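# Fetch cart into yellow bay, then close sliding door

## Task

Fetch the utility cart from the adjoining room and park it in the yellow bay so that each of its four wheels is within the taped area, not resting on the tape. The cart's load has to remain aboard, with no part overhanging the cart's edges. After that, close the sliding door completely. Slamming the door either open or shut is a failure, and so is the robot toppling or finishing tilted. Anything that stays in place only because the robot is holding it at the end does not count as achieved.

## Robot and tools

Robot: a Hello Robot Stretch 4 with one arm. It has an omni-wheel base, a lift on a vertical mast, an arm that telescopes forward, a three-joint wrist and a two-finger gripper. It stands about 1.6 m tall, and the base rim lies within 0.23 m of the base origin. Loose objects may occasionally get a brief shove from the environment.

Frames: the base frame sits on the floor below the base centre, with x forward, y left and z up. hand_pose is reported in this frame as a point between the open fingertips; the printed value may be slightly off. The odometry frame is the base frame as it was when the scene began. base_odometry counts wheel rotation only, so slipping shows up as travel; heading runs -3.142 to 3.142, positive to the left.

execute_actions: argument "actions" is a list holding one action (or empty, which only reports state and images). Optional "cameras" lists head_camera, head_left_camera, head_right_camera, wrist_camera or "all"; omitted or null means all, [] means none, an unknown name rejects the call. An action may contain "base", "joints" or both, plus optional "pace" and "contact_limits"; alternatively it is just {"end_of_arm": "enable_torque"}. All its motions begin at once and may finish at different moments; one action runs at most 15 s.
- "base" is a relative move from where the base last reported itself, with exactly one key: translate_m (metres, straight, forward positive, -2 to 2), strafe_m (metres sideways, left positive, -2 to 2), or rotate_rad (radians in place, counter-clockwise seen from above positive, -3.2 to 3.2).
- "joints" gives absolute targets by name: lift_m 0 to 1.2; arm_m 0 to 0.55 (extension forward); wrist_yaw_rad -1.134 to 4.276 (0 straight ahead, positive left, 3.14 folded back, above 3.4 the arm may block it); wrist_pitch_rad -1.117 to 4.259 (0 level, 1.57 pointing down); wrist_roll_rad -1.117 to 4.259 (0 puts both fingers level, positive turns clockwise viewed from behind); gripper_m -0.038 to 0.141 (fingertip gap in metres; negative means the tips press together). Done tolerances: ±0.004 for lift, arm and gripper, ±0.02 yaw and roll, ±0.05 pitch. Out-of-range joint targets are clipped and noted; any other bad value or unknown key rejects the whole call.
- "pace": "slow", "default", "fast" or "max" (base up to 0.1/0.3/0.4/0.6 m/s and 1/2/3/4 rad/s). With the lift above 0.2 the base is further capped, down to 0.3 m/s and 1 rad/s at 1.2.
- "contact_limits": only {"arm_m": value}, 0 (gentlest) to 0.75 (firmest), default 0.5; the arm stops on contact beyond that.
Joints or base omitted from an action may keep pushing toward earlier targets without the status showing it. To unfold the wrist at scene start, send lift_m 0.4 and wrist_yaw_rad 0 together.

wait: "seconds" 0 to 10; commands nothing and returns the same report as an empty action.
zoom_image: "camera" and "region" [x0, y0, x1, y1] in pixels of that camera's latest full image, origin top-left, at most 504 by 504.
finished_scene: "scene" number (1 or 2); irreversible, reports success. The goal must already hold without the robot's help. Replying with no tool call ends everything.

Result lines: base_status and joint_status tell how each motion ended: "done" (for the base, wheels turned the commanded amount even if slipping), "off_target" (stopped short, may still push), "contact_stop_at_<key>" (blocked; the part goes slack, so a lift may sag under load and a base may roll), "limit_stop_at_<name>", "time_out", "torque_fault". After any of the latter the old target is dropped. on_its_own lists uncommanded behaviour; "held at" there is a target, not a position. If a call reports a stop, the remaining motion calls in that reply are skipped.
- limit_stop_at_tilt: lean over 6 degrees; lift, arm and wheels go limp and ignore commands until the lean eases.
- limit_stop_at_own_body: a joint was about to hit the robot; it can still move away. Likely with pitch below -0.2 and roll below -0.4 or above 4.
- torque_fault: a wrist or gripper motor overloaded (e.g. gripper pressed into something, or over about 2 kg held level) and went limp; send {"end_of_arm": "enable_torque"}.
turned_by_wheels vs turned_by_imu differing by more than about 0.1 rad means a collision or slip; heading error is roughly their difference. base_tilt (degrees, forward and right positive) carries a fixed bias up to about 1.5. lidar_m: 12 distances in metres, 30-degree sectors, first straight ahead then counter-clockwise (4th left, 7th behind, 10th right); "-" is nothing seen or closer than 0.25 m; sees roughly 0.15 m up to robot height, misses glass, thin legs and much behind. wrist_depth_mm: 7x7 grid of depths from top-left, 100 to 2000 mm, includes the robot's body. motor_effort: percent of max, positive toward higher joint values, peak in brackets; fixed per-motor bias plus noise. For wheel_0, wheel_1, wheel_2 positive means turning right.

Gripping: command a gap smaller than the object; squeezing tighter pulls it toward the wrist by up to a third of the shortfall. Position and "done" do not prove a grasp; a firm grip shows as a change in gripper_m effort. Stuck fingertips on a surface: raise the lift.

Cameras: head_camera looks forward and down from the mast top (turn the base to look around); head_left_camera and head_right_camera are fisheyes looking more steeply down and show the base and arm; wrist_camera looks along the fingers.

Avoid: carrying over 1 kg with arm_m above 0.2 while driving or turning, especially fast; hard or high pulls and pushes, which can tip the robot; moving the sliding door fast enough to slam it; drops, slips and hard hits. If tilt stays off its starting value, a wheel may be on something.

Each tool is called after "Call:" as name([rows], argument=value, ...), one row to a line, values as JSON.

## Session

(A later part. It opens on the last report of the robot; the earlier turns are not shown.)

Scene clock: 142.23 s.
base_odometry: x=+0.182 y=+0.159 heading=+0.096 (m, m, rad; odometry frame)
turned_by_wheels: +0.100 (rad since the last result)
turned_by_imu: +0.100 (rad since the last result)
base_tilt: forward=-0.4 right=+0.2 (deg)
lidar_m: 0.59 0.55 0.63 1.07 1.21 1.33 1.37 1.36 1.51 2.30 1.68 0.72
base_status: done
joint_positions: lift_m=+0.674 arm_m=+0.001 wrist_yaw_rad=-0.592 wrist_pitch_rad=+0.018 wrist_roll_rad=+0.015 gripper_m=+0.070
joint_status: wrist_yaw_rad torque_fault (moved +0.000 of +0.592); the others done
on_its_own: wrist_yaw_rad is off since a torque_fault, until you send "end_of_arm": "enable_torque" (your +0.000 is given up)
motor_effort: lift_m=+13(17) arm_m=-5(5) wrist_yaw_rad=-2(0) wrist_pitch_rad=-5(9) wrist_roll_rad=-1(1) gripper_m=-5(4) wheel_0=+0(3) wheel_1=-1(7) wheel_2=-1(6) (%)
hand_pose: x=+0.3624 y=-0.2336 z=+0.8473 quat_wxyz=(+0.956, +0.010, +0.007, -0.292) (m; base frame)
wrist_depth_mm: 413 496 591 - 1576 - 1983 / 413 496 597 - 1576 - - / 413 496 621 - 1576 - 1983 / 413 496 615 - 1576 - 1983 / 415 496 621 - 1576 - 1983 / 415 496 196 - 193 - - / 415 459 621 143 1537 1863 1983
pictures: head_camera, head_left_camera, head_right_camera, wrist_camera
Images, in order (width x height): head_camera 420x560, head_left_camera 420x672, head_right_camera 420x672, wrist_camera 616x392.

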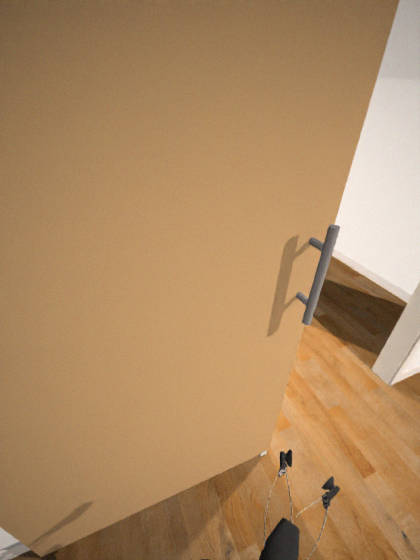

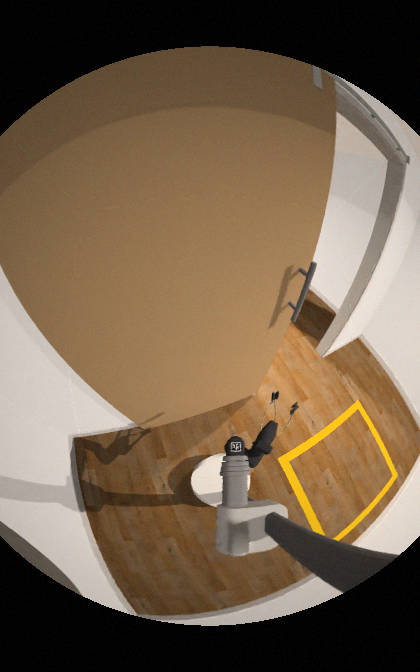

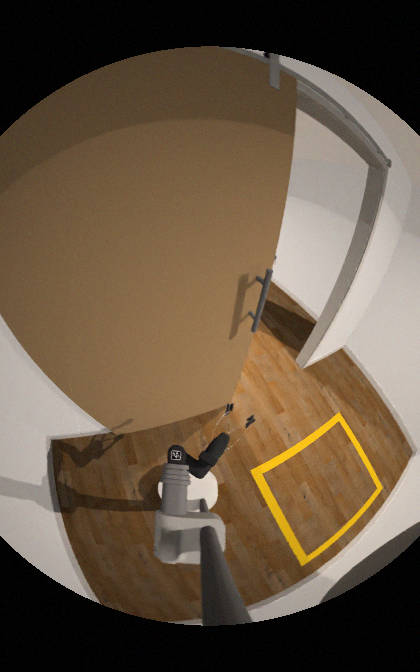

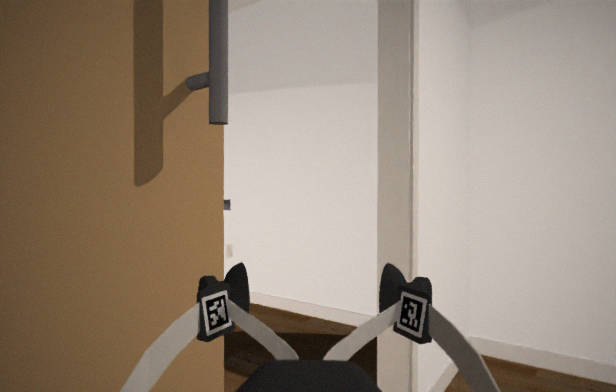

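Call:
execute_actions([
  {"end_of_arm":"enable_torque"},
], cameras=[])

Call:
execute_actions([
  {"base":{"rotate_rad":0.36},"joints":{"wrist_yaw_rad":0.0}},
], cameras=[])

Call:
execute_actions([
  {"base":{"strafe_m":-0.7}},
])

Scene clock: 149.70 s.
base_odometry: x=+0.182 y=+0.159 heading=+0.096 (m, m, rad; odometry frame)
turned_by_wheels: +0.000 (rad since the last result)
turned_by_imu: -0.001 (rad since the last result)
base_tilt: forward=-0.4 right=+0.2 (deg)
lidar_m: 0.57 0.56 0.62 1.06 1.22 1.34 1.38 1.35 1.50 2.30 1.66 0.72
base_status: not commanded
joint_positions: lift_m=+0.674 arm_m=+0.001 wrist_yaw_rad=-0.592 wrist_pitch_rad=+0.018 wrist_roll_rad=+0.015 gripper_m=+0.070
joint_status: not commanded
end_of_arm: enable_torque: each motor that was off is on again
on_its_own: wrist_yaw_rad is held at -0.592, not at your +0.000, since a torque_fault
motor_effort: lift_m=+13(13) arm_m=-6(6) wrist_yaw_rad=-2(2) wrist_pitch_rad=-7(5) wrist_roll_rad=+0(0) gripper_m=-6(6) wheel_0=+0(0) wheel_1=-1(1) wheel_2=-1(1) (%)
hand_pose: x=+0.3624 y=-0.2336 z=+0.8473 quat_wxyz=(+0.956, +0.010, +0.007, -0.292) (m; base frame)
wrist_depth_mm: 410 492 597 - 1576 - - / 413 496 597 - 1576 - 1983 / 413 496 615 - 1576 - - / 415 500 615 - 1537 - 1983 / 413 496 621 - 1576 - 1983 / 415 496 196 - 193 - 1983 / 415 459 621 143 1537 1863 1983
pictures: none
No camera images: the call's "cameras" was empty. Leave "cameras" out to get every camera's image.

Scene clock: 150.83 s.
base_odometry: x=+0.182 y=+0.159 heading=+0.456 (m, m, rad; odometry frame)
turned_by_wheels: +0.360 (rad since the last result)
turned_by_imu: +0.362 (rad since the last result)
base_tilt: forward=-0.3 right=+0.2 (deg)
lidar_m: 0.56 0.59 0.87 1.21 1.27 1.42 1.36 1.41 1.91 2.49 1.68 0.58
base_status: done
joint_positions: lift_m=+0.674 arm_m=+0.001 wrist_yaw_rad=+0.000 wrist_pitch_rad=+0.018 wrist_roll_rad=+0.015 gripper_m=+0.070
joint_status: all done
motor_effort: lift_m=+13(13) arm_m=-5(5) wrist_yaw_rad=-2(6) wrist_pitch_rad=-5(7) wrist_roll_rad=+0(0) gripper_m=-3(3) wheel_0=+0(6) wheel_1=-1(0) wheel_2=+0(9) (%)
hand_pose: x=+0.4602 y=-0.0874 z=+0.8473 quat_wxyz=(+1.000, +0.008, +0.009, +0.000) (m; base frame)
wrist_depth_mm: 353 351 353 353 353 355 353 / 351 353 353 353 353 353 355 / 353 353 355 355 353 355 355 / 353 353 355 353 357 355 357 / 355 355 357 355 357 355 357 / 355 355 196 355 193 357 357 / 355 357 357 143 357 357 357
pictures: none
No camera images: the call's "cameras" was empty. Leave "cameras" out to get every camera's image.

Scene clock: 154.50 s.
base_odometry: x=+0.490 y=-0.469 heading=+0.456 (m, m, rad; odometry frame)
turned_by_wheels: +0.000 (rad since the last result)
turned_by_imu: +0.001 (rad since the last result)
base_tilt: forward=-0.5 right=+0.2 (deg)
lidar_m: 0.58 0.53 0.83 1.92 1.96 1.41 1.34 1.40 1.88 1.79 1.05 1.68
base_status: done
joint_positions: lift_m=+0.674 arm_m=+0.001 wrist_yaw_rad=+0.000 wrist_pitch_rad=+0.018 wrist_roll_rad=+0.015 gripper_m=+0.070
joint_status: not commanded
motor_effort: lift_m=+14(14) arm_m=-5(5) wrist_yaw_rad=-2(2) wrist_pitch_rad=-10(7) wrist_roll_rad=-1(0) gripper_m=-1(1) wheel_0=-1(7) wheel_1=-1(15) wheel_2=+0(1) (%)
hand_pose: x=+0.4603 y=-0.0874 z=+0.8473 quat_wxyz=(+1.000, +0.008, +0.009, +0.000) (m; base frame)
wrist_depth_mm: 370 459 - - - - - / 370 455 - - - - - / 370 455 - - - - - / 370 455 - - 1708 - - / 370 455 - - - - - / 373 455 196 - 193 1618 - / 375 375 - 143 1863 1576 -
pictures: head_camera, head_left_camera, head_right_camera, wrist_camera
Images, in order (width x height): head_camera 420x560, head_left_camera 420x672, head_right_camera 420x672, wrist_camera 616x392.

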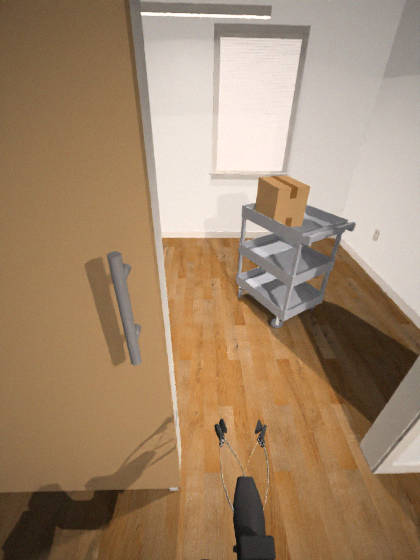

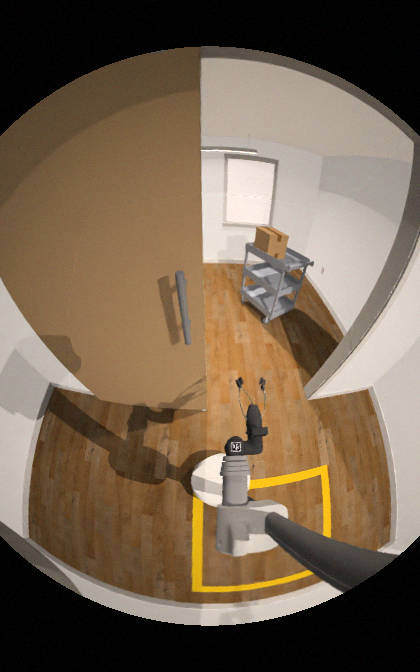

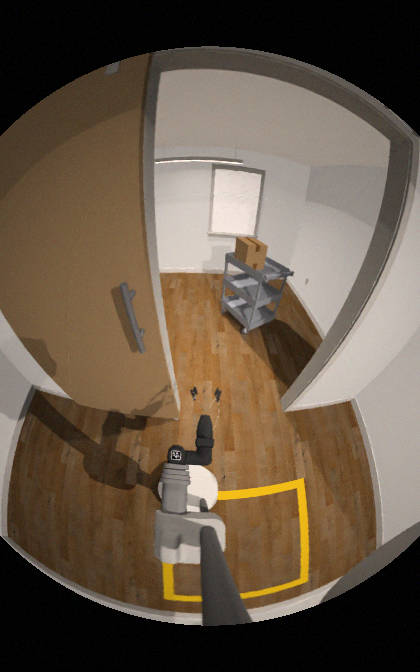

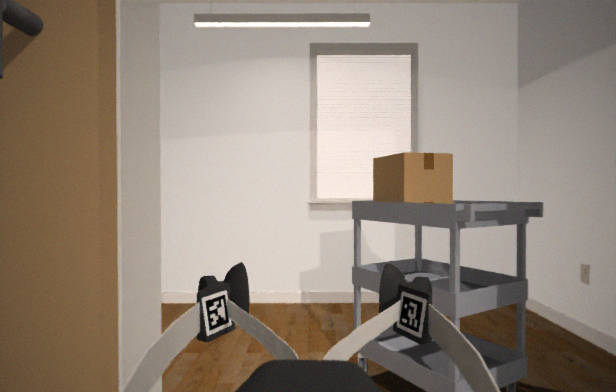

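Call:
execute_actions([
  {"base":{"strafe_m":-0.28},"joints":{"wrist_roll_rad":1.57}},
], cameras=[])

Call:
execute_actions([
  {"base":{"translate_m":1.0}},
])

Scene clock: 164.77 s.
base_odometry: x=+0.613 y=-0.721 heading=+0.456 (m, m, rad; odometry frame)
turned_by_wheels: +0.000 (rad since the last result)
turned_by_imu: -0.001 (rad since the last result)
base_tilt: forward=-0.4 right=+0.2 (deg)
lidar_m: 1.61 0.67 0.83 2.19 1.96 1.40 1.32 1.37 1.58 1.50 0.96 0.86
base_status: done
joint_positions: lift_m=+0.674 arm_m=+0.001 wrist_yaw_rad=+0.000 wrist_pitch_rad=+0.018 wrist_roll_rad=+1.570 gripper_m=+0.070
joint_status: all done
motor_effort: lift_m=+15(15) arm_m=-5(5) wrist_yaw_rad=-2(2) wrist_pitch_rad=-6(8) wrist_roll_rad=+1(4) gripper_m=-4(6) wheel_0=-1(8) wheel_1=+0(9) wheel_2=+0(0) (%)
hand_pose: x=+0.4603 y=-0.0874 z=+0.8472 quat_wxyz=(+0.707, +0.707, +0.006, -0.006) (m; base frame)
wrist_depth_mm: - - - - - - 1366 / - - - - - 1756 1366 / - - - 1756 1863 1661 1366 / - - - 1808 - 1756 1366 / - - - - - 1983 1336 / - - 194 - 198 1863 1366 / - - - 144 - 1708 1308
pictures: none
No camera images: the call's "cameras" was empty. Leave "cameras" out to get every camera's image.

Scene clock: 169.60 s.
base_odometry: x=+1.511 y=-0.281 heading=+0.456 (m, m, rad; odometry frame)
turned_by_wheels: +0.000 (rad since the last result)
turned_by_imu: -0.004 (rad since the last result)
base_tilt: forward=-0.4 right=+0.2 (deg)
lidar_m: 0.81 2.47 2.33 0.89 0.43 2.44 2.33 2.18 0.57 0.75 1.53 0.67
base_status: done
joint_positions: lift_m=+0.674 arm_m=+0.001 wrist_yaw_rad=+0.000 wrist_pitch_rad=+0.018 wrist_roll_rad=+1.570 gripper_m=+0.070
joint_status: not commanded
motor_effort: lift_m=+15(15) arm_m=-5(5) wrist_yaw_rad=-2(2) wrist_pitch_rad=-6(9) wrist_roll_rad=+1(1) gripper_m=-2(0) wheel_0=+0(7) wheel_1=+1(8) wheel_2=+2(10) (%)
hand_pose: x=+0.4603 y=-0.0874 z=+0.8472 quat_wxyz=(+0.707, +0.707, +0.006, -0.006) (m; base frame)
wrist_depth_mm: - - - 418 421 424 424 / - - 691 488 - 891 564 / - - 668 591 - 891 554 / - - 768 683 - 891 991 / - - - - - 917 960 / - - 194 - 197 1863 1336 / - - - 144 - 1708 1336
pictures: head_camera, head_left_camera, head_right_camera, wrist_camera
Images, in order (width x height): head_camera 420x560, head_left_camera 420x672, head_right_camera 420x672, wrist_camera 616x392.

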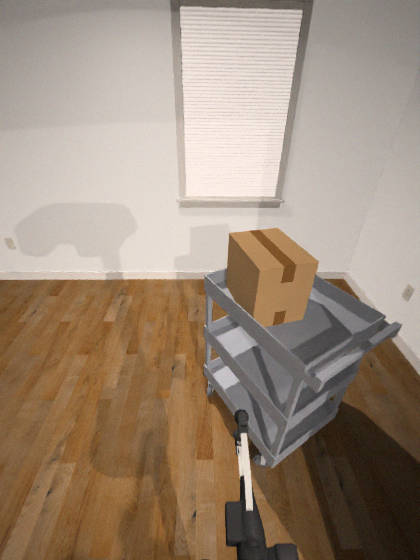

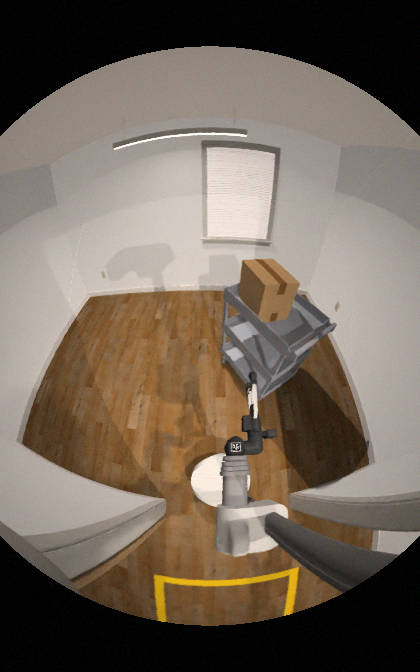

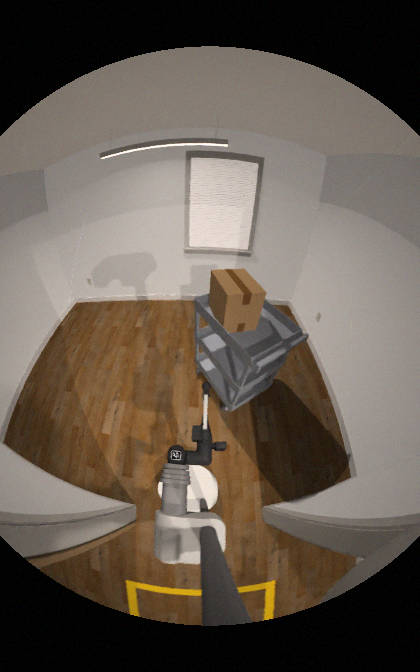

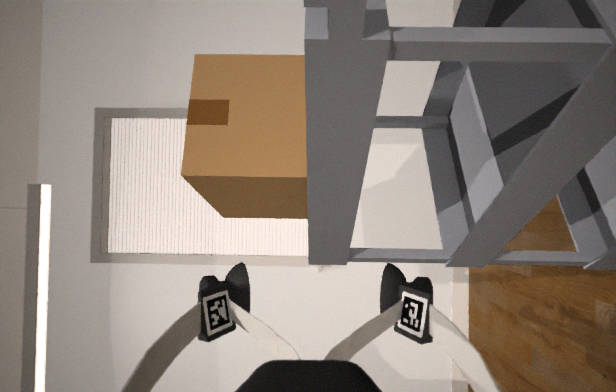

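Call:
execute_actions([
  {"base":{"translate_m":0.2}},
], cameras=[])

Call:
execute_actions([
  {"base":{"strafe_m":-0.5}},
], cameras=[])

Call:
execute_actions([
  {"base":{"rotate_rad":0.6}},
])

Scene clock: 179.50 s.
base_odometry: x=+1.691 y=-0.193 heading=+0.456 (m, m, rad; odometry frame)
turned_by_wheels: +0.000 (rad since the last result)
turned_by_imu: -0.002 (rad since the last result)
base_tilt: forward=-0.4 right=+0.3 (deg)
lidar_m: 0.67 2.27 2.35 1.74 0.56 0.57 2.55 2.36 0.68 1.47 0.68 0.50
base_status: done
joint_positions: lift_m=+0.674 arm_m=+0.001 wrist_yaw_rad=+0.000 wrist_pitch_rad=+0.018 wrist_roll_rad=+1.570 gripper_m=+0.070
joint_status: not commanded
motor_effort: lift_m=+15(15) arm_m=-5(5) wrist_yaw_rad=-2(3) wrist_pitch_rad=-7(6) wrist_roll_rad=+1(1) gripper_m=+0(1) wheel_0=+2(5) wheel_1=+3(7) wheel_2=+0(10) (%)
hand_pose: x=+0.4603 y=-0.0874 z=+0.8472 quat_wxyz=(+0.707, +0.707, +0.006, -0.006) (m; base frame)
wrist_depth_mm: - - 492 290 274 798 603 / - - 469 342 329 866 597 / - 459 449 410 - 878 597 / - - 554 492 - 820 574 / - - - 691 1983 768 609 / - - 194 - 198 1863 1366 / - - - 144 1983 1708 1336
pictures: none
No camera images: the call's "cameras" was empty. Leave "cameras" out to get every camera's image.

Scene clock: 182.50 s.
base_odometry: x=+1.911 y=-0.641 heading=+0.456 (m, m, rad; odometry frame)
turned_by_wheels: +0.000 (rad since the last result)
turned_by_imu: +0.002 (rad since the last result)
base_tilt: forward=-0.4 right=+0.1 (deg)
lidar_m: 0.47 0.67 2.87 1.66 0.98 2.66 0.38 0.39 0.55 0.98 1.03 0.55
base_status: done
joint_positions: lift_m=+0.674 arm_m=+0.001 wrist_yaw_rad=+0.002 wrist_pitch_rad=+0.021 wrist_roll_rad=+1.571 gripper_m=+0.070
joint_status: not commanded
motor_effort: lift_m=+15(15) arm_m=-3(5) wrist_yaw_rad=-7(70) wrist_pitch_rad=-15(14) wrist_roll_rad=-2(12) gripper_m=-2(5) wheel_0=+0(18) wheel_1=+0(12) wheel_2=+1(3) (%)
hand_pose: x=+0.4601 y=-0.0869 z=+0.8465 quat_wxyz=(+0.707, +0.707, +0.008, -0.007) (m; base frame)
wrist_depth_mm: 1983 1983 1983 1808 1921 1808 1336 / - - - 585 - 1618 591 / - - - 433 - - 574 / - - - 330 375 768 585 / - - - 222 227 831 585 / - - 194 253 200 262 260 / - 480 473 144 281 707 585
pictures: none
No camera images: the call's "cameras" was empty. Leave "cameras" out to get every camera's image.

Scene clock: 183.87 s.
base_odometry: x=+1.911 y=-0.641 heading=+1.056 (m, m, rad; odometry frame)
turned_by_wheels: +0.600 (rad since the last result)
turned_by_imu: +0.603 (rad since the last result)
base_tilt: forward=-0.3 right=+0.2 (deg)
lidar_m: 0.77 2.83 1.28 0.97 2.57 0.36 0.40 0.59 0.99 1.04 0.45 0.48
base_status: done
joint_positions: lift_m=+0.674 arm_m=+0.001 wrist_yaw_rad=+0.000 wrist_pitch_rad=+0.019 wrist_roll_rad=+1.570 gripper_m=+0.070
joint_status: not commanded
motor_effort: lift_m=+15(15) arm_m=-4(3) wrist_yaw_rad=-2(7) wrist_pitch_rad=-9(13) wrist_roll_rad=-1(1) gripper_m=-4(5) wheel_0=-1(6) wheel_1=-1(3) wheel_2=+0(9) (%)
hand_pose: x=+0.4600 y=-0.0874 z=+0.8471 quat_wxyz=(+0.707, +0.707, +0.007, -0.007) (m; base frame)
wrist_depth_mm: 1863 384 382 312 298 820 597 / 1983 382 379 375 387 788 597 / - - 627 488 - 750 580 / - - - - - 715 668 / - - - - - 1983 1336 / - - 195 - 198 1863 1336 / - - - 144 - 1708 1336
pictures: head_camera, head_left_camera, head_right_camera, wrist_camera
Images, in order (width x height): head_camera 420x560, head_left_camera 420x672, head_right_camera 420x672, wrist_camera 616x392.

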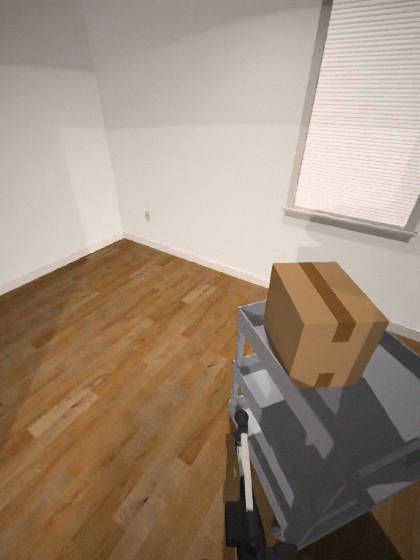

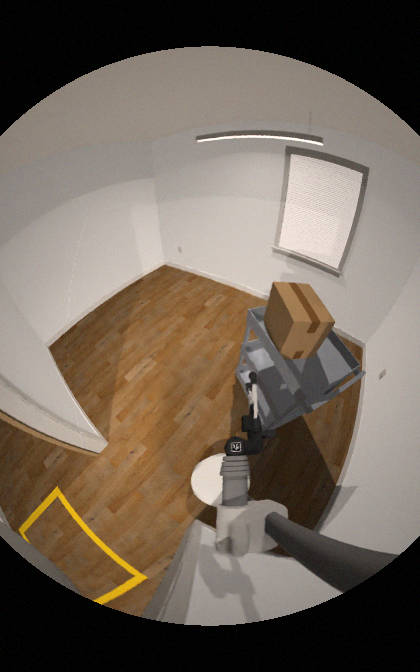

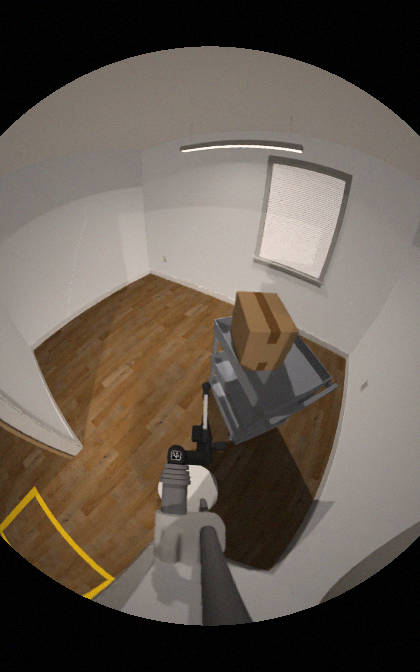

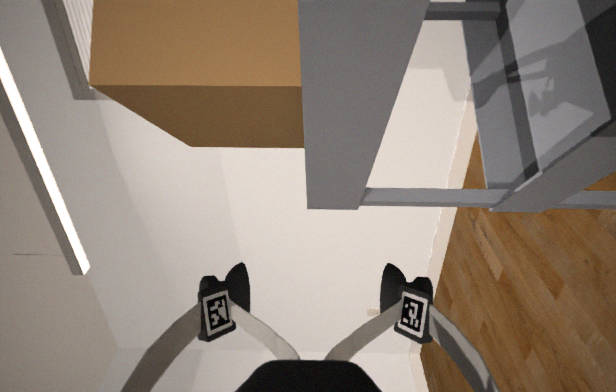

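Call:
execute_actions([
  {"base":{"translate_m":-0.12},"joints":{"wrist_yaw_rad":0.6}},
], cameras=[])

Call:
execute_actions([
  {"base":{"rotate_rad":-0.5}},
])

Scene clock: 195.67 s.
base_odometry: x=+1.852 y=-0.746 heading=+1.056 (m, m, rad; odometry frame)
turned_by_wheels: +0.000 (rad since the last result)
turned_by_imu: -0.001 (rad since the last result)
base_tilt: forward=-0.4 right=+0.2 (deg)
lidar_m: 0.83 2.88 1.01 1.02 2.49 0.25 0.30 0.43 0.93 0.99 0.65 0.53
base_status: done
joint_positions: lift_m=+0.674 arm_m=+0.001 wrist_yaw_rad=+0.600 wrist_pitch_rad=+0.018 wrist_roll_rad=+1.570 gripper_m=+0.070
joint_status: all done
motor_effort: lift_m=+14(15) arm_m=-3(3) wrist_yaw_rad=-1(4) wrist_pitch_rad=-10(9) wrist_roll_rad=+0(0) gripper_m=-3(3) wheel_0=+0(5) wheel_1=-1(8) wheel_2=+1(9) (%)
hand_pose: x=+0.4590 y=+0.0907 z=+0.8471 quat_wxyz=(+0.678, +0.673, +0.215, +0.203) (m; base frame)
wrist_depth_mm: - - - - - - 1366 / - - - - - - 1336 / - - - - - 1983 1366 / - - - - - - 1336 / - - - - - - 1366 / - - 194 - 197 1863 1336 / - - - 144 - 1708 1366
pictures: none
No camera images: the call's "cameras" was empty. Leave "cameras" out to get every camera's image.

Scene clock: 196.97 s.
base_odometry: x=+1.852 y=-0.746 heading=+0.556 (m, m, rad; odometry frame)
turned_by_wheels: -0.500 (rad since the last result)
turned_by_imu: -0.504 (rad since the last result)
base_tilt: forward=-0.3 right=+0.2 (deg)
lidar_m: 0.54 0.84 2.87 1.00 1.03 2.47 0.27 0.31 0.46 0.91 0.99 0.62
base_status: done
joint_positions: lift_m=+0.674 arm_m=+0.001 wrist_yaw_rad=+0.600 wrist_pitch_rad=+0.018 wrist_roll_rad=+1.570 gripper_m=+0.070
joint_status: not commanded
motor_effort: lift_m=+15(15) arm_m=-3(3) wrist_yaw_rad=-1(1) wrist_pitch_rad=-7(8) wrist_roll_rad=-1(1) gripper_m=-4(3) wheel_0=-1(7) wheel_1=+1(8) wheel_2=+0(7) (%)
hand_pose: x=+0.4590 y=+0.0907 z=+0.8471 quat_wxyz=(+0.678, +0.673, +0.215, +0.203) (m; base frame)
wrist_depth_mm: 1983 1983 496 309 283 891 597 / - - 500 402 399 878 603 / - - 580 500 - 842 554 / - - - - - 1618 1205 / - - - - - - 1336 / - - 194 - 198 1863 1336 / - - - 144 - 1708 1336
pictures: head_camera, head_left_camera, head_right_camera, wrist_camera
Images, in order (width x height): head_camera 420x560, head_left_camera 420x672, head_right_camera 420x672, wrist_camera 616x392.

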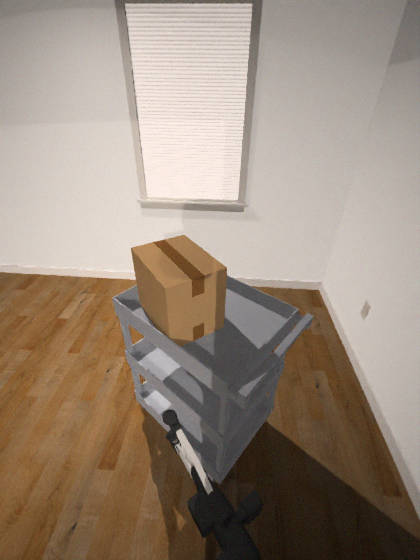

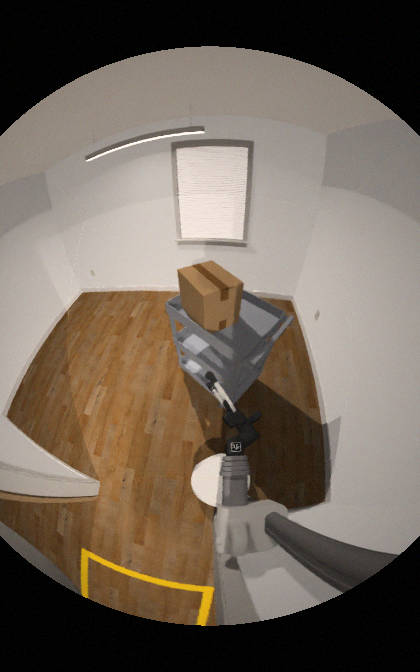

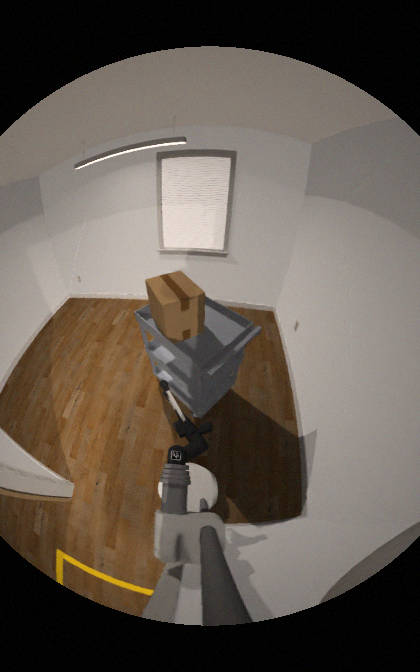

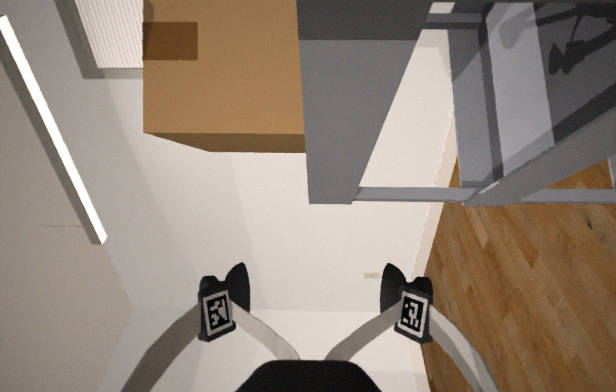

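Call:
execute_actions([
  {"joints":{"wrist_yaw_rad":1.5}},
], cameras=[])

Call:
execute_actions([
  {"base":{"strafe_m":-0.42},"pace":"slow"},
], cameras=[])

Call:
execute_actions([
  {"joints":{"wrist_yaw_rad":0.75}},
])

Scene clock: 212.00 s.
base_odometry: x=+1.852 y=-0.746 heading=+0.556 (m, m, rad; odometry frame)
turned_by_wheels: +0.000 (rad since the last result)
turned_by_imu: -0.001 (rad since the last result)
base_tilt: forward=-0.4 right=+0.2 (deg)
lidar_m: 0.54 0.85 2.85 1.00 1.03 2.50 0.26 0.31 0.46 0.92 0.99 0.62
base_status: not commanded
joint_positions: lift_m=+0.674 arm_m=+0.001 wrist_yaw_rad=+1.500 wrist_pitch_rad=+0.018 wrist_roll_rad=+1.570 gripper_m=+0.070
joint_status: all done
motor_effort: lift_m=+15(15) arm_m=-3(4) wrist_yaw_rad=-1(2) wrist_pitch_rad=-6(7) wrist_roll_rad=-1(0) gripper_m=-2(1) wheel_0=-1(1) wheel_1=+1(1) wheel_2=+0(0) (%)
hand_pose: x=+0.2792 y=+0.2815 z=+0.8472 quat_wxyz=(+0.522, +0.513, +0.487, +0.477) (m; base frame)
wrist_depth_mm: - - - - - - 1366 / - - - - - - 1336 / - - - - - - 1366 / - - - - - - 1336 / - - - - - - 1366 / - - 193 - 198 1863 1366 / 1397 1336 1430 144 1464 1366 1281
pictures: none
No camera images: the call's "cameras" was empty. Leave "cameras" out to get every camera's image.

Scene clock: 217.33 s.
base_odometry: x=+2.074 y=-1.102 heading=+0.556 (m, m, rad; odometry frame)
turned_by_wheels: +0.000 (rad since the last result)
turned_by_imu: +0.001 (rad since the last result)
base_tilt: forward=-0.4 right=+0.2 (deg)
lidar_m: 0.69 0.60 3.28 1.41 0.41 0.31 0.31 0.34 0.51 0.49 0.53 0.79
base_status: done
joint_positions: lift_m=+0.674 arm_m=+0.001 wrist_yaw_rad=+1.500 wrist_pitch_rad=+0.018 wrist_roll_rad=+1.570 gripper_m=+0.070
joint_status: not commanded
motor_effort: lift_m=+15(15) arm_m=-3(3) wrist_yaw_rad=-2(1) wrist_pitch_rad=-8(8) wrist_roll_rad=+0(1) gripper_m=-1(1) wheel_0=+1(6) wheel_1=-1(6) wheel_2=+0(1) (%)
hand_pose: x=+0.2791 y=+0.2815 z=+0.8472 quat_wxyz=(+0.522, +0.513, +0.487, +0.477) (m; base frame)
wrist_depth_mm: - - - - - - 1366 / - - - - - - 1366 / - - - - - - 1366 / - - - - - - 1366 / - - - - - - 1336 / - - 194 - 198 1863 1336 / 1464 1366 1499 144 1537 1430 1308
pictures: none
No camera images: the call's "cameras" was empty. Leave "cameras" out to get every camera's image.

Scene clock: 218.33 s.
base_odometry: x=+2.074 y=-1.102 heading=+0.556 (m, m, rad; odometry frame)
turned_by_wheels: +0.000 (rad since the last result)
turned_by_imu: +0.000 (rad since the last result)
base_tilt: forward=-0.3 right=+0.2 (deg)
lidar_m: 0.69 0.62 3.28 1.42 0.43 0.32 0.31 0.35 0.50 0.49 0.54 0.79
base_status: not commanded
joint_positions: lift_m=+0.674 arm_m=+0.001 wrist_yaw_rad=+0.750 wrist_pitch_rad=+0.018 wrist_roll_rad=+1.570 gripper_m=+0.070
joint_status: all done
motor_effort: lift_m=+15(15) arm_m=-3(3) wrist_yaw_rad=-3(6) wrist_pitch_rad=-8(6) wrist_roll_rad=+0(2) gripper_m=-3(5) wheel_0=+1(1) wheel_1=-1(1) wheel_2=+0(0) (%)
hand_pose: x=+0.4421 y=+0.1327 z=+0.8472 quat_wxyz=(+0.660, +0.655, +0.265, +0.253) (m; base frame)
wrist_depth_mm: - - - 517 1983 1921 508 / - - - 504 - 878 500 / - - - 496 - 878 492 / - - 732 492 - 891 549 / - - 750 484 1098 842 544 / - - 194 - 198 1618 1229 / - - - 144 - 1756 1336
pictures: head_camera, head_left_camera, head_right_camera, wrist_camera
Images, in order (width x height): head_camera 420x560, head_left_camera 420x672, head_right_camera 420x672, wrist_camera 616x392.

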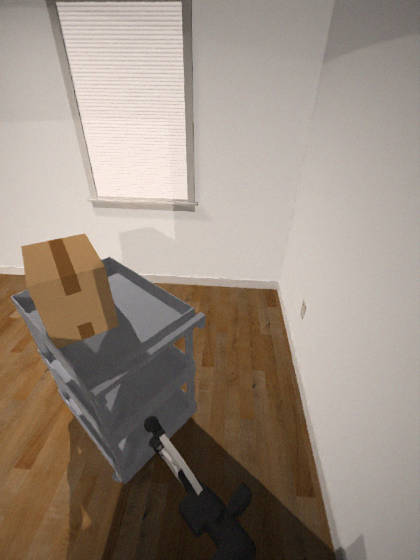

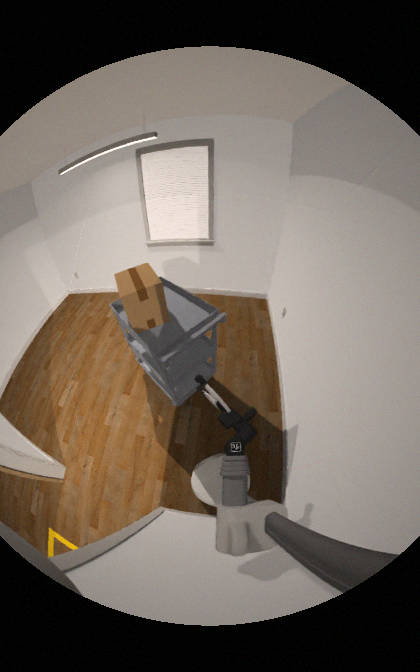

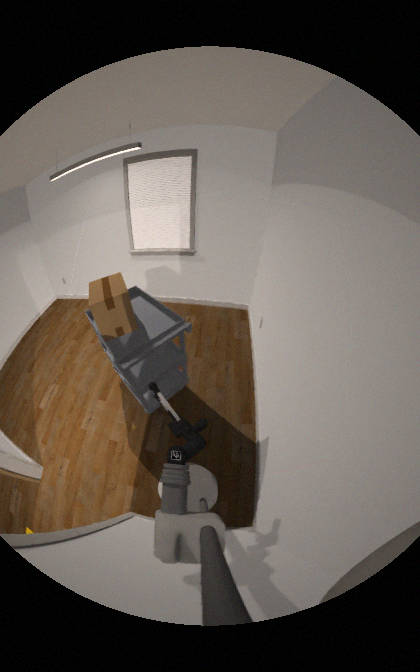

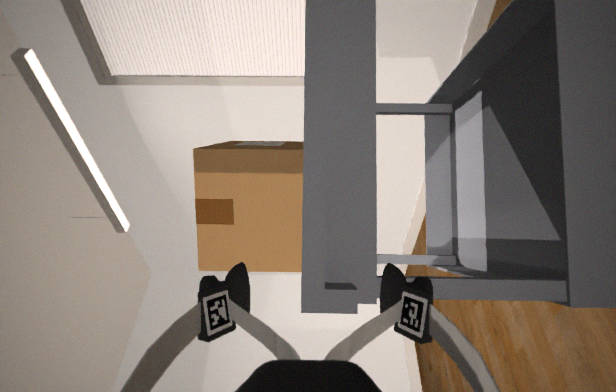

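Call:
execute_actions([
  {"base":{"strafe_m":0.12},"joints":{"arm_m":0.2},"pace":"slow"},
], cameras=["wrist_camera","head_camera"])

Scene clock: 232.37 s.
base_odometry: x=+2.011 y=-1.001 heading=+0.556 (m, m, rad; odometry frame)
turned_by_wheels: +0.000 (rad since the last result)
turned_by_imu: -0.002 (rad since the last result)
base_tilt: forward=-0.4 right=+0.2 (deg)
lidar_m: 0.65 0.56 3.18 1.29 0.38 0.31 0.30 0.33 0.50 0.61 0.67 0.99
base_status: done
joint_positions: lift_m=+0.674 arm_m=+0.199 wrist_yaw_rad=+0.750 wrist_pitch_rad=+0.018 wrist_roll_rad=+1.570 gripper_m=+0.070
joint_status: all done
motor_effort: lift_m=+15(15) arm_m=+6(5) wrist_yaw_rad=-2(3) wrist_pitch_rad=-7(10) wrist_roll_rad=-1(1) gripper_m=-1(1) wheel_0=-2(5) wheel_1=+3(6) wheel_2=+0(1) (%)
hand_pose: x=+0.6405 y=+0.1327 z=+0.8472 quat_wxyz=(+0.661, +0.655, +0.265, +0.253) (m; base frame)
wrist_depth_mm: 1808 1863 1863 214 276 1756 554 / - - - 211 272 820 591 / - - - 208 267 878 591 / - - 480 264 265 878 591 / - - 496 260 260 854 591 / - - 194 200 198 809 585 / - - - 144 253 1756 866
pictures: head_camera, wrist_camera
Images, in order (width x height): head_camera 420x560, wrist_camera 616x392.

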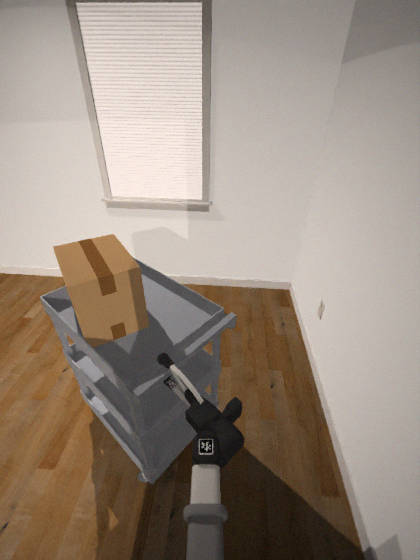

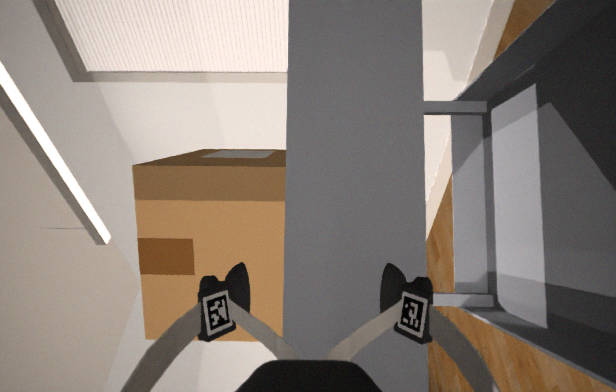

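Call:
execute_actions([
  {"base":{"strafe_m":0.02},"joints":{"arm_m":0.225},"pace":"slow"},
], cameras=[])

Call:
execute_actions([
  {"joints":{"gripper_m":-0.035}},
], cameras=["wrist_camera","head_camera"])

Scene clock: 239.70 s.
base_odometry: x=+2.000 y=-0.984 heading=+0.556 (m, m, rad; odometry frame)
turned_by_wheels: +0.000 (rad since the last result)
turned_by_imu: -0.001 (rad since the last result)
base_tilt: forward=-0.4 right=+0.2 (deg)
lidar_m: 0.67 0.58 3.15 1.27 0.40 0.31 0.29 0.32 0.50 0.64 0.70 1.01
base_status: done
joint_positions: lift_m=+0.674 arm_m=+0.224 wrist_yaw_rad=+0.750 wrist_pitch_rad=+0.019 wrist_roll_rad=+1.570 gripper_m=+0.070
joint_status: all done
motor_effort: lift_m=+15(15) arm_m=+6(10) wrist_yaw_rad=-2(3) wrist_pitch_rad=-9(14) wrist_roll_rad=-1(1) gripper_m=-5(3) wheel_0=+0(5) wheel_1=+3(5) wheel_2=-4(6) (%)
hand_pose: x=+0.6655 y=+0.1327 z=+0.8470 quat_wxyz=(+0.661, +0.655, +0.265, +0.253) (m; base frame)
wrist_depth_mm: 1808 1808 1808 200 263 1756 554 / - - - 198 258 820 591 / - - - 194 254 866 585 / - 473 466 191 250 854 591 / - - 480 188 246 842 585 / - - 194 186 198 820 591 / - - - 144 238 1756 574
pictures: none
No camera images: the call's "cameras" was empty. Leave "cameras" out to get every camera's image.

Scene clock: 241.43 s.
base_odometry: x=+2.000 y=-0.984 heading=+0.557 (m, m, rad; odometry frame)
turned_by_wheels: +0.001 (rad since the last result)
turned_by_imu: +0.000 (rad since the last result)
base_tilt: forward=-0.3 right=+0.2 (deg)
lidar_m: 0.66 0.56 3.14 1.29 0.37 0.30 0.29 0.33 0.49 0.64 0.69 1.01
base_status: not commanded
joint_positions: lift_m=+0.674 arm_m=+0.225 wrist_yaw_rad=+0.752 wrist_pitch_rad=+0.016 wrist_roll_rad=+1.570 gripper_m=-0.034
joint_status: all done
motor_effort: lift_m=+15(15) arm_m=+2(6) wrist_yaw_rad=-9(11) wrist_pitch_rad=-1(11) wrist_roll_rad=+0(1) gripper_m=-22(19) wheel_0=+3(3) wheel_1=+3(3) wheel_2=+4(4) (%)
hand_pose: x=+0.6658 y=+0.1333 z=+0.8479 quat_wxyz=(+0.660, +0.655, +0.265, +0.255) (m; base frame)
wrist_depth_mm: 1863 1863 1863 183 245 1808 554 / 1983 - - 181 241 842 597 / - - - 179 238 854 597 / - 459 452 176 235 842 591 / - 473 466 174 232 842 591 / - - 181 171 182 798 597 / - 154 - 168 224 154 878
pictures: head_camera, wrist_camera
Images, in order (width x height): head_camera 420x560, wrist_camera 616x392.

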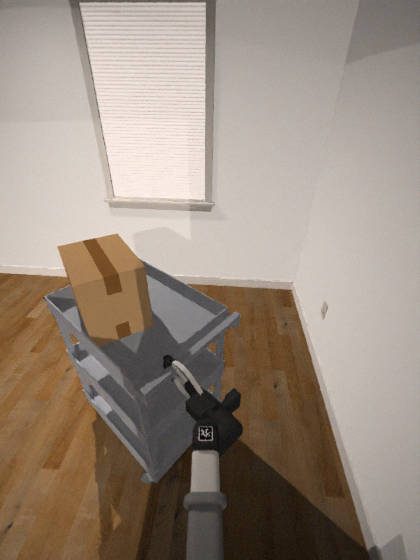

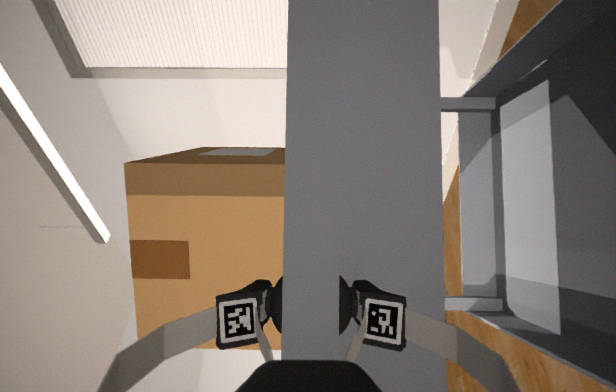

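Call:
execute_actions([
  {"base":{"strafe_m":0.2},"joints":{"wrist_yaw_rad":0.5,"arm_m":0.18},"pace":"slow"},
], cameras=["head_camera","head_left_camera"])

Scene clock: 260.50 s.
base_odometry: x=+1.895 y=-0.814 heading=+0.556 (m, m, rad; odometry frame)
turned_by_wheels: -0.001 (rad since the last result)
turned_by_imu: -0.008 (rad since the last result)
base_tilt: forward=-0.4 right=+0.2 (deg)
lidar_m: 0.53 0.61 2.95 1.08 1.11 0.28 0.28 0.33 0.48 0.83 0.89 0.83
base_status: done
joint_positions: lift_m=+0.674 arm_m=+0.181 wrist_yaw_rad=+0.495 wrist_pitch_rad=+0.016 wrist_roll_rad=+1.570 gripper_m=-0.035
joint_status: all done
motor_effort: lift_m=+15(15) arm_m=-3(9) wrist_yaw_rad=+13(55) wrist_pitch_rad=-1(1) wrist_roll_rad=+0(2) gripper_m=-15(27) wheel_0=-4(20) wheel_1=+1(4) wheel_2=-6(9) (%)
hand_pose: x=+0.6468 y=+0.0600 z=+0.8479 quat_wxyz=(+0.687, +0.684, +0.178, +0.168) (m; base frame)
wrist_depth_mm: 1756 1756 1756 200 265 1708 539 / 1921 1863 1863 193 256 1808 580 / - - - 187 247 842 597 / - - 455 181 239 854 597 / - 459 459 174 233 831 591 / - 462 183 169 183 809 597 / - 469 469 164 217 216 544
pictures: head_camera, head_left_camera
Images, in order (width x height): head_camera 420x560, head_left_camera 420x672.

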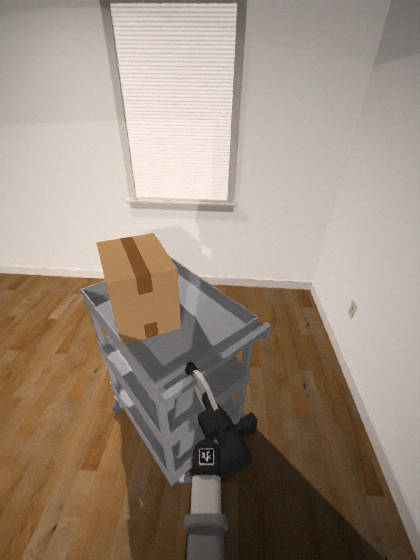

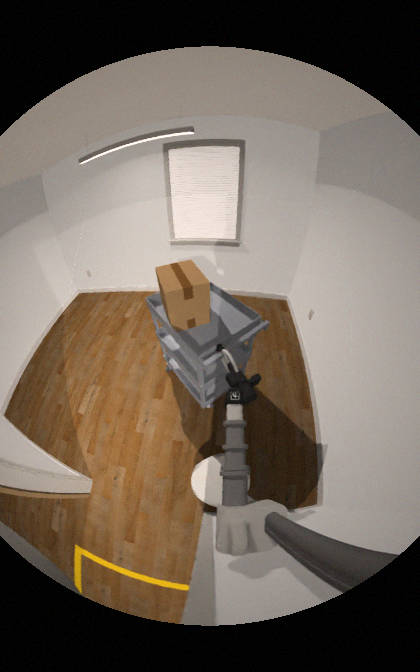

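Works somewhat. Continue.

Call:
execute_actions([
  {"base":{"strafe_m":0.2},"joints":{"wrist_yaw_rad":0.3,"arm_m":0.15},"pace":"slow"},
], cameras=["head_camera"])

Call:
execute_actions([
  {"base":{"strafe_m":0.2},"joints":{"wrist_yaw_rad":0.15,"arm_m":0.1},"pace":"slow"},
], cameras=["head_camera","head_left_camera"])

Scene clock: 268.10 s.
base_odometry: x=+1.789 y=-0.644 heading=+0.555 (m, m, rad; odometry frame)
turned_by_wheels: -0.001 (rad since the last result)
turned_by_imu: -0.004 (rad since the last result)
base_tilt: forward=-0.3 right=+0.2 (deg)
lidar_m: 0.52 0.79 2.76 0.89 0.90 2.47 0.31 0.29 0.44 1.03 1.10 0.67
base_status: done
joint_positions: lift_m=+0.674 arm_m=+0.151 wrist_yaw_rad=+0.294 wrist_pitch_rad=+0.016 wrist_roll_rad=+1.570 gripper_m=-0.035
joint_status: all done
on_its_own: wrist_yaw_rad is at rest, and its effort (+15) is outside its rest range (-13 to +13)
motor_effort: lift_m=+15(15) arm_m=-3(10) wrist_yaw_rad=+15(63) wrist_pitch_rad=+0(1) wrist_roll_rad=-1(1) gripper_m=-19(20) wheel_0=-5(11) wheel_1=+1(10) wheel_2=-6(9) (%)
hand_pose: x=+0.6228 y=-0.0001 z=+0.8479 quat_wxyz=(+0.700, +0.698, +0.109, +0.098) (m; base frame)
wrist_depth_mm: 1808 1808 1808 195 258 1756 539 / 1863 1921 1921 189 251 1863 585 / 1983 1983 1983 185 244 866 591 / - - 455 179 237 842 597 / - 462 459 174 232 831 591 / - 473 183 170 183 798 591 / - 473 473 158 220 220 564
pictures: head_camera
Images, in order (width x height): head_camera 420x560.

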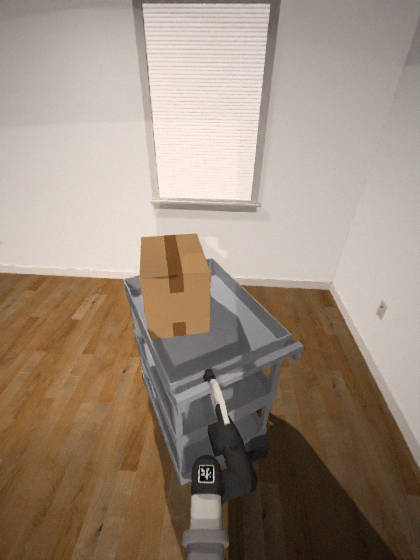

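Scene clock: 271.23 s.
base_odometry: x=+1.684 y=-0.474 heading=+0.555 (m, m, rad; odometry frame)
turned_by_wheels: -0.001 (rad since the last result)
turned_by_imu: -0.003 (rad since the last result)
base_tilt: forward=-0.4 right=+0.3 (deg)
lidar_m: 0.50 2.48 2.55 0.85 0.70 2.47 2.41 0.39 0.40 1.24 1.32 0.54
base_status: done
joint_positions: lift_m=+0.674 arm_m=+0.101 wrist_yaw_rad=+0.143 wrist_pitch_rad=+0.016 wrist_roll_rad=+1.570 gripper_m=-0.035
joint_status: all done
on_its_own: wrist_yaw_rad is at rest, and its effort (+18) is outside its rest range (-13 to +13)
motor_effort: lift_m=+15(15) arm_m=-5(10) wrist_yaw_rad=+18(54) wrist_pitch_rad=-4(4) wrist_roll_rad=-1(1) gripper_m=-17(20) wheel_0=-5(11) wheel_1=+2(8) wheel_2=-4(9) (%)
hand_pose: x=+0.5697 y=-0.0455 z=+0.8477 quat_wxyz=(+0.706, +0.705, +0.056, +0.045) (m; base frame)
wrist_depth_mm: 1921 1921 1921 176 236 1863 564 / - 1983 1983 174 234 820 597 / - 1983 559 173 233 842 597 / - 459 452 172 230 831 591 / - 480 469 170 229 831 591 / - - 480 169 183 809 580 / - - - 159 225 1618 1308
pictures: head_camera, head_left_camera
Images, in order (width x height): head_camera 420x560, head_left_camera 420x672.

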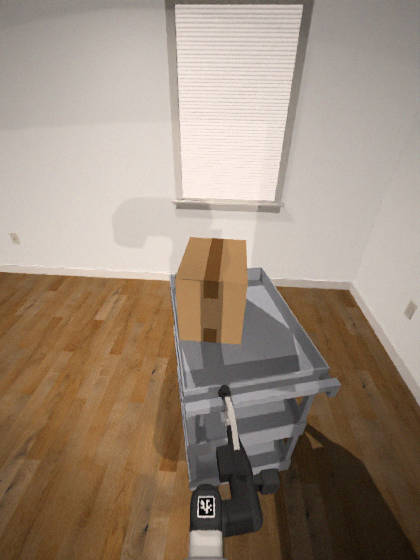

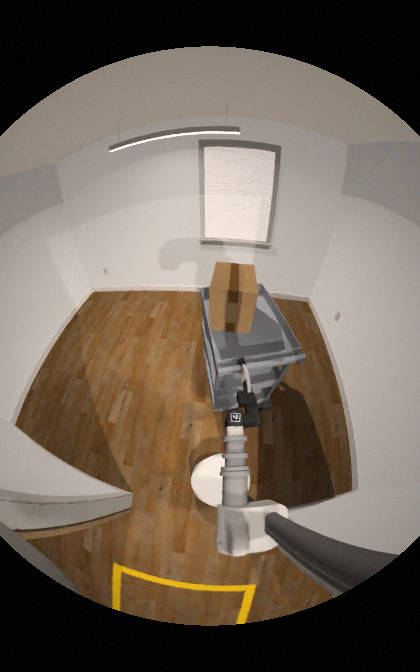

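Call:
execute_actions([
  {"joints":{"gripper_m":0.07}},
], cameras=[])

Call:
execute_actions([
  {"joints":{"arm_m":0.02,"wrist_yaw_rad":0.1}},
], cameras=[])

Call:
execute_actions([
  {"base":{"strafe_m":-0.07},"joints":{"wrist_yaw_rad":0.0},"pace":"slow"},
], cameras=["head_camera","wrist_camera"])

Scene clock: 284.70 s.
base_odometry: x=+1.684 y=-0.474 heading=+0.555 (m, m, rad; odometry frame)
turned_by_wheels: +0.000 (rad since the last result)
turned_by_imu: -0.001 (rad since the last result)
base_tilt: forward=-0.4 right=+0.3 (deg)
lidar_m: 0.48 2.48 2.54 0.85 0.70 2.45 2.40 0.39 0.41 1.23 1.33 0.55
base_status: not commanded
joint_positions: lift_m=+0.674 arm_m=+0.101 wrist_yaw_rad=+0.145 wrist_pitch_rad=+0.016 wrist_roll_rad=+1.570 gripper_m=+0.070
joint_status: all done
motor_effort: lift_m=+15(15) arm_m=-3(4) wrist_yaw_rad=+11(19) wrist_pitch_rad=-4(1) wrist_roll_rad=-1(1) gripper_m=-1(18) wheel_0=-4(5) wheel_1=+2(2) wheel_2=-4(4) (%)
hand_pose: x=+0.5696 y=-0.0447 z=+0.8478 quat_wxyz=(+0.706, +0.705, +0.057, +0.046) (m; base frame)
wrist_depth_mm: 1983 1921 1921 181 240 1863 564 / 1983 1983 1983 180 239 831 597 / - - 559 179 238 842 597 / - 466 459 178 236 842 591 / - - 477 177 236 831 591 / - - 484 176 233 1708 574 / - - - 149 231 1756 1308
pictures: none
No camera images: the call's "cameras" was empty. Leave "cameras" out to get every camera's image.

Scene clock: 285.87 s.
base_odometry: x=+1.684 y=-0.474 heading=+0.555 (m, m, rad; odometry frame)
turned_by_wheels: +0.001 (rad since the last result)
turned_by_imu: +0.000 (rad since the last result)
base_tilt: forward=-0.3 right=+0.1 (deg)
lidar_m: 0.49 2.48 2.55 0.85 0.70 2.46 2.39 0.40 0.39 1.24 1.33 0.55
base_status: not commanded
joint_positions: lift_m=+0.674 arm_m=+0.021 wrist_yaw_rad=+0.100 wrist_pitch_rad=+0.018 wrist_roll_rad=+1.570 gripper_m=+0.070
joint_status: all done
motor_effort: lift_m=+15(15) arm_m=-5(7) wrist_yaw_rad=-2(27) wrist_pitch_rad=-7(9) wrist_roll_rad=-1(1) gripper_m=-4(1) wheel_0=+0(4) wheel_1=+1(2) wheel_2=+0(4) (%)
hand_pose: x=+0.4876 y=-0.0582 z=+0.8473 quat_wxyz=(+0.707, +0.706, +0.042, +0.029) (m; base frame)
wrist_depth_mm: - - - 334 334 1983 554 / - - - 330 330 820 597 / - - - 325 325 878 591 / - - 544 319 320 878 591 / - - 559 317 315 878 585 / - - 194 310 198 809 574 / - - - 144 307 312 488
pictures: none
No camera images: the call's "cameras" was empty. Leave "cameras" out to get every camera's image.

Scene clock: 287.70 s.
base_odometry: x=+1.721 y=-0.534 heading=+0.555 (m, m, rad; odometry frame)
turned_by_wheels: +0.000 (rad since the last result)
turned_by_imu: -0.001 (rad since the last result)
base_tilt: forward=-0.4 right=+0.2 (deg)
lidar_m: 0.49 2.46 2.62 0.82 0.76 2.47 2.41 0.34 0.41 1.16 1.23 0.57
base_status: done
joint_positions: lift_m=+0.674 arm_m=+0.021 wrist_yaw_rad=+0.000 wrist_pitch_rad=+0.018 wrist_roll_rad=+1.570 gripper_m=+0.070
joint_status: all done
motor_effort: lift_m=+15(15) arm_m=-5(5) wrist_yaw_rad=-3(4) wrist_pitch_rad=-6(7) wrist_roll_rad=-1(0) gripper_m=-2(3) wheel_0=+1(6) wheel_1=-4(7) wheel_2=+0(0) (%)
hand_pose: x=+0.4803 y=-0.0874 z=+0.8473 quat_wxyz=(+0.707, +0.707, +0.006, -0.006) (m; base frame)
wrist_depth_mm: - - - 370 392 1756 1255 / - - - 379 379 1863 521 / - - - 366 370 1756 591 / - - - 357 357 891 591 / - - 574 343 347 878 591 / - - 194 330 198 820 591 / - - 564 144 330 750 585
pictures: head_camera, wrist_camera
Images, in order (width x height): head_camera 420x560, wrist_camera 616x392.

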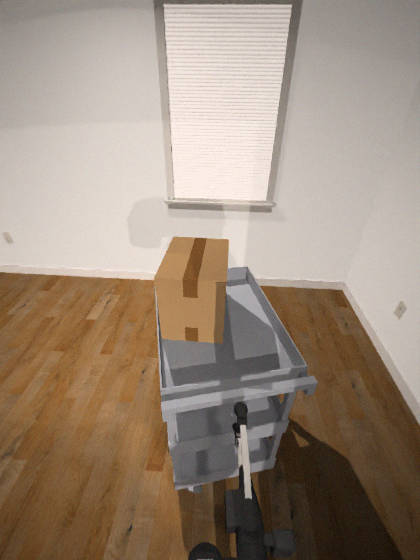

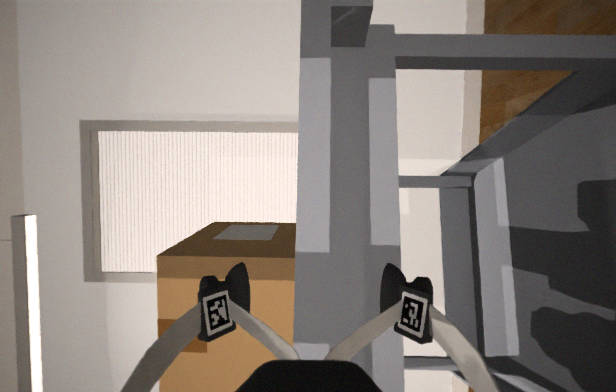

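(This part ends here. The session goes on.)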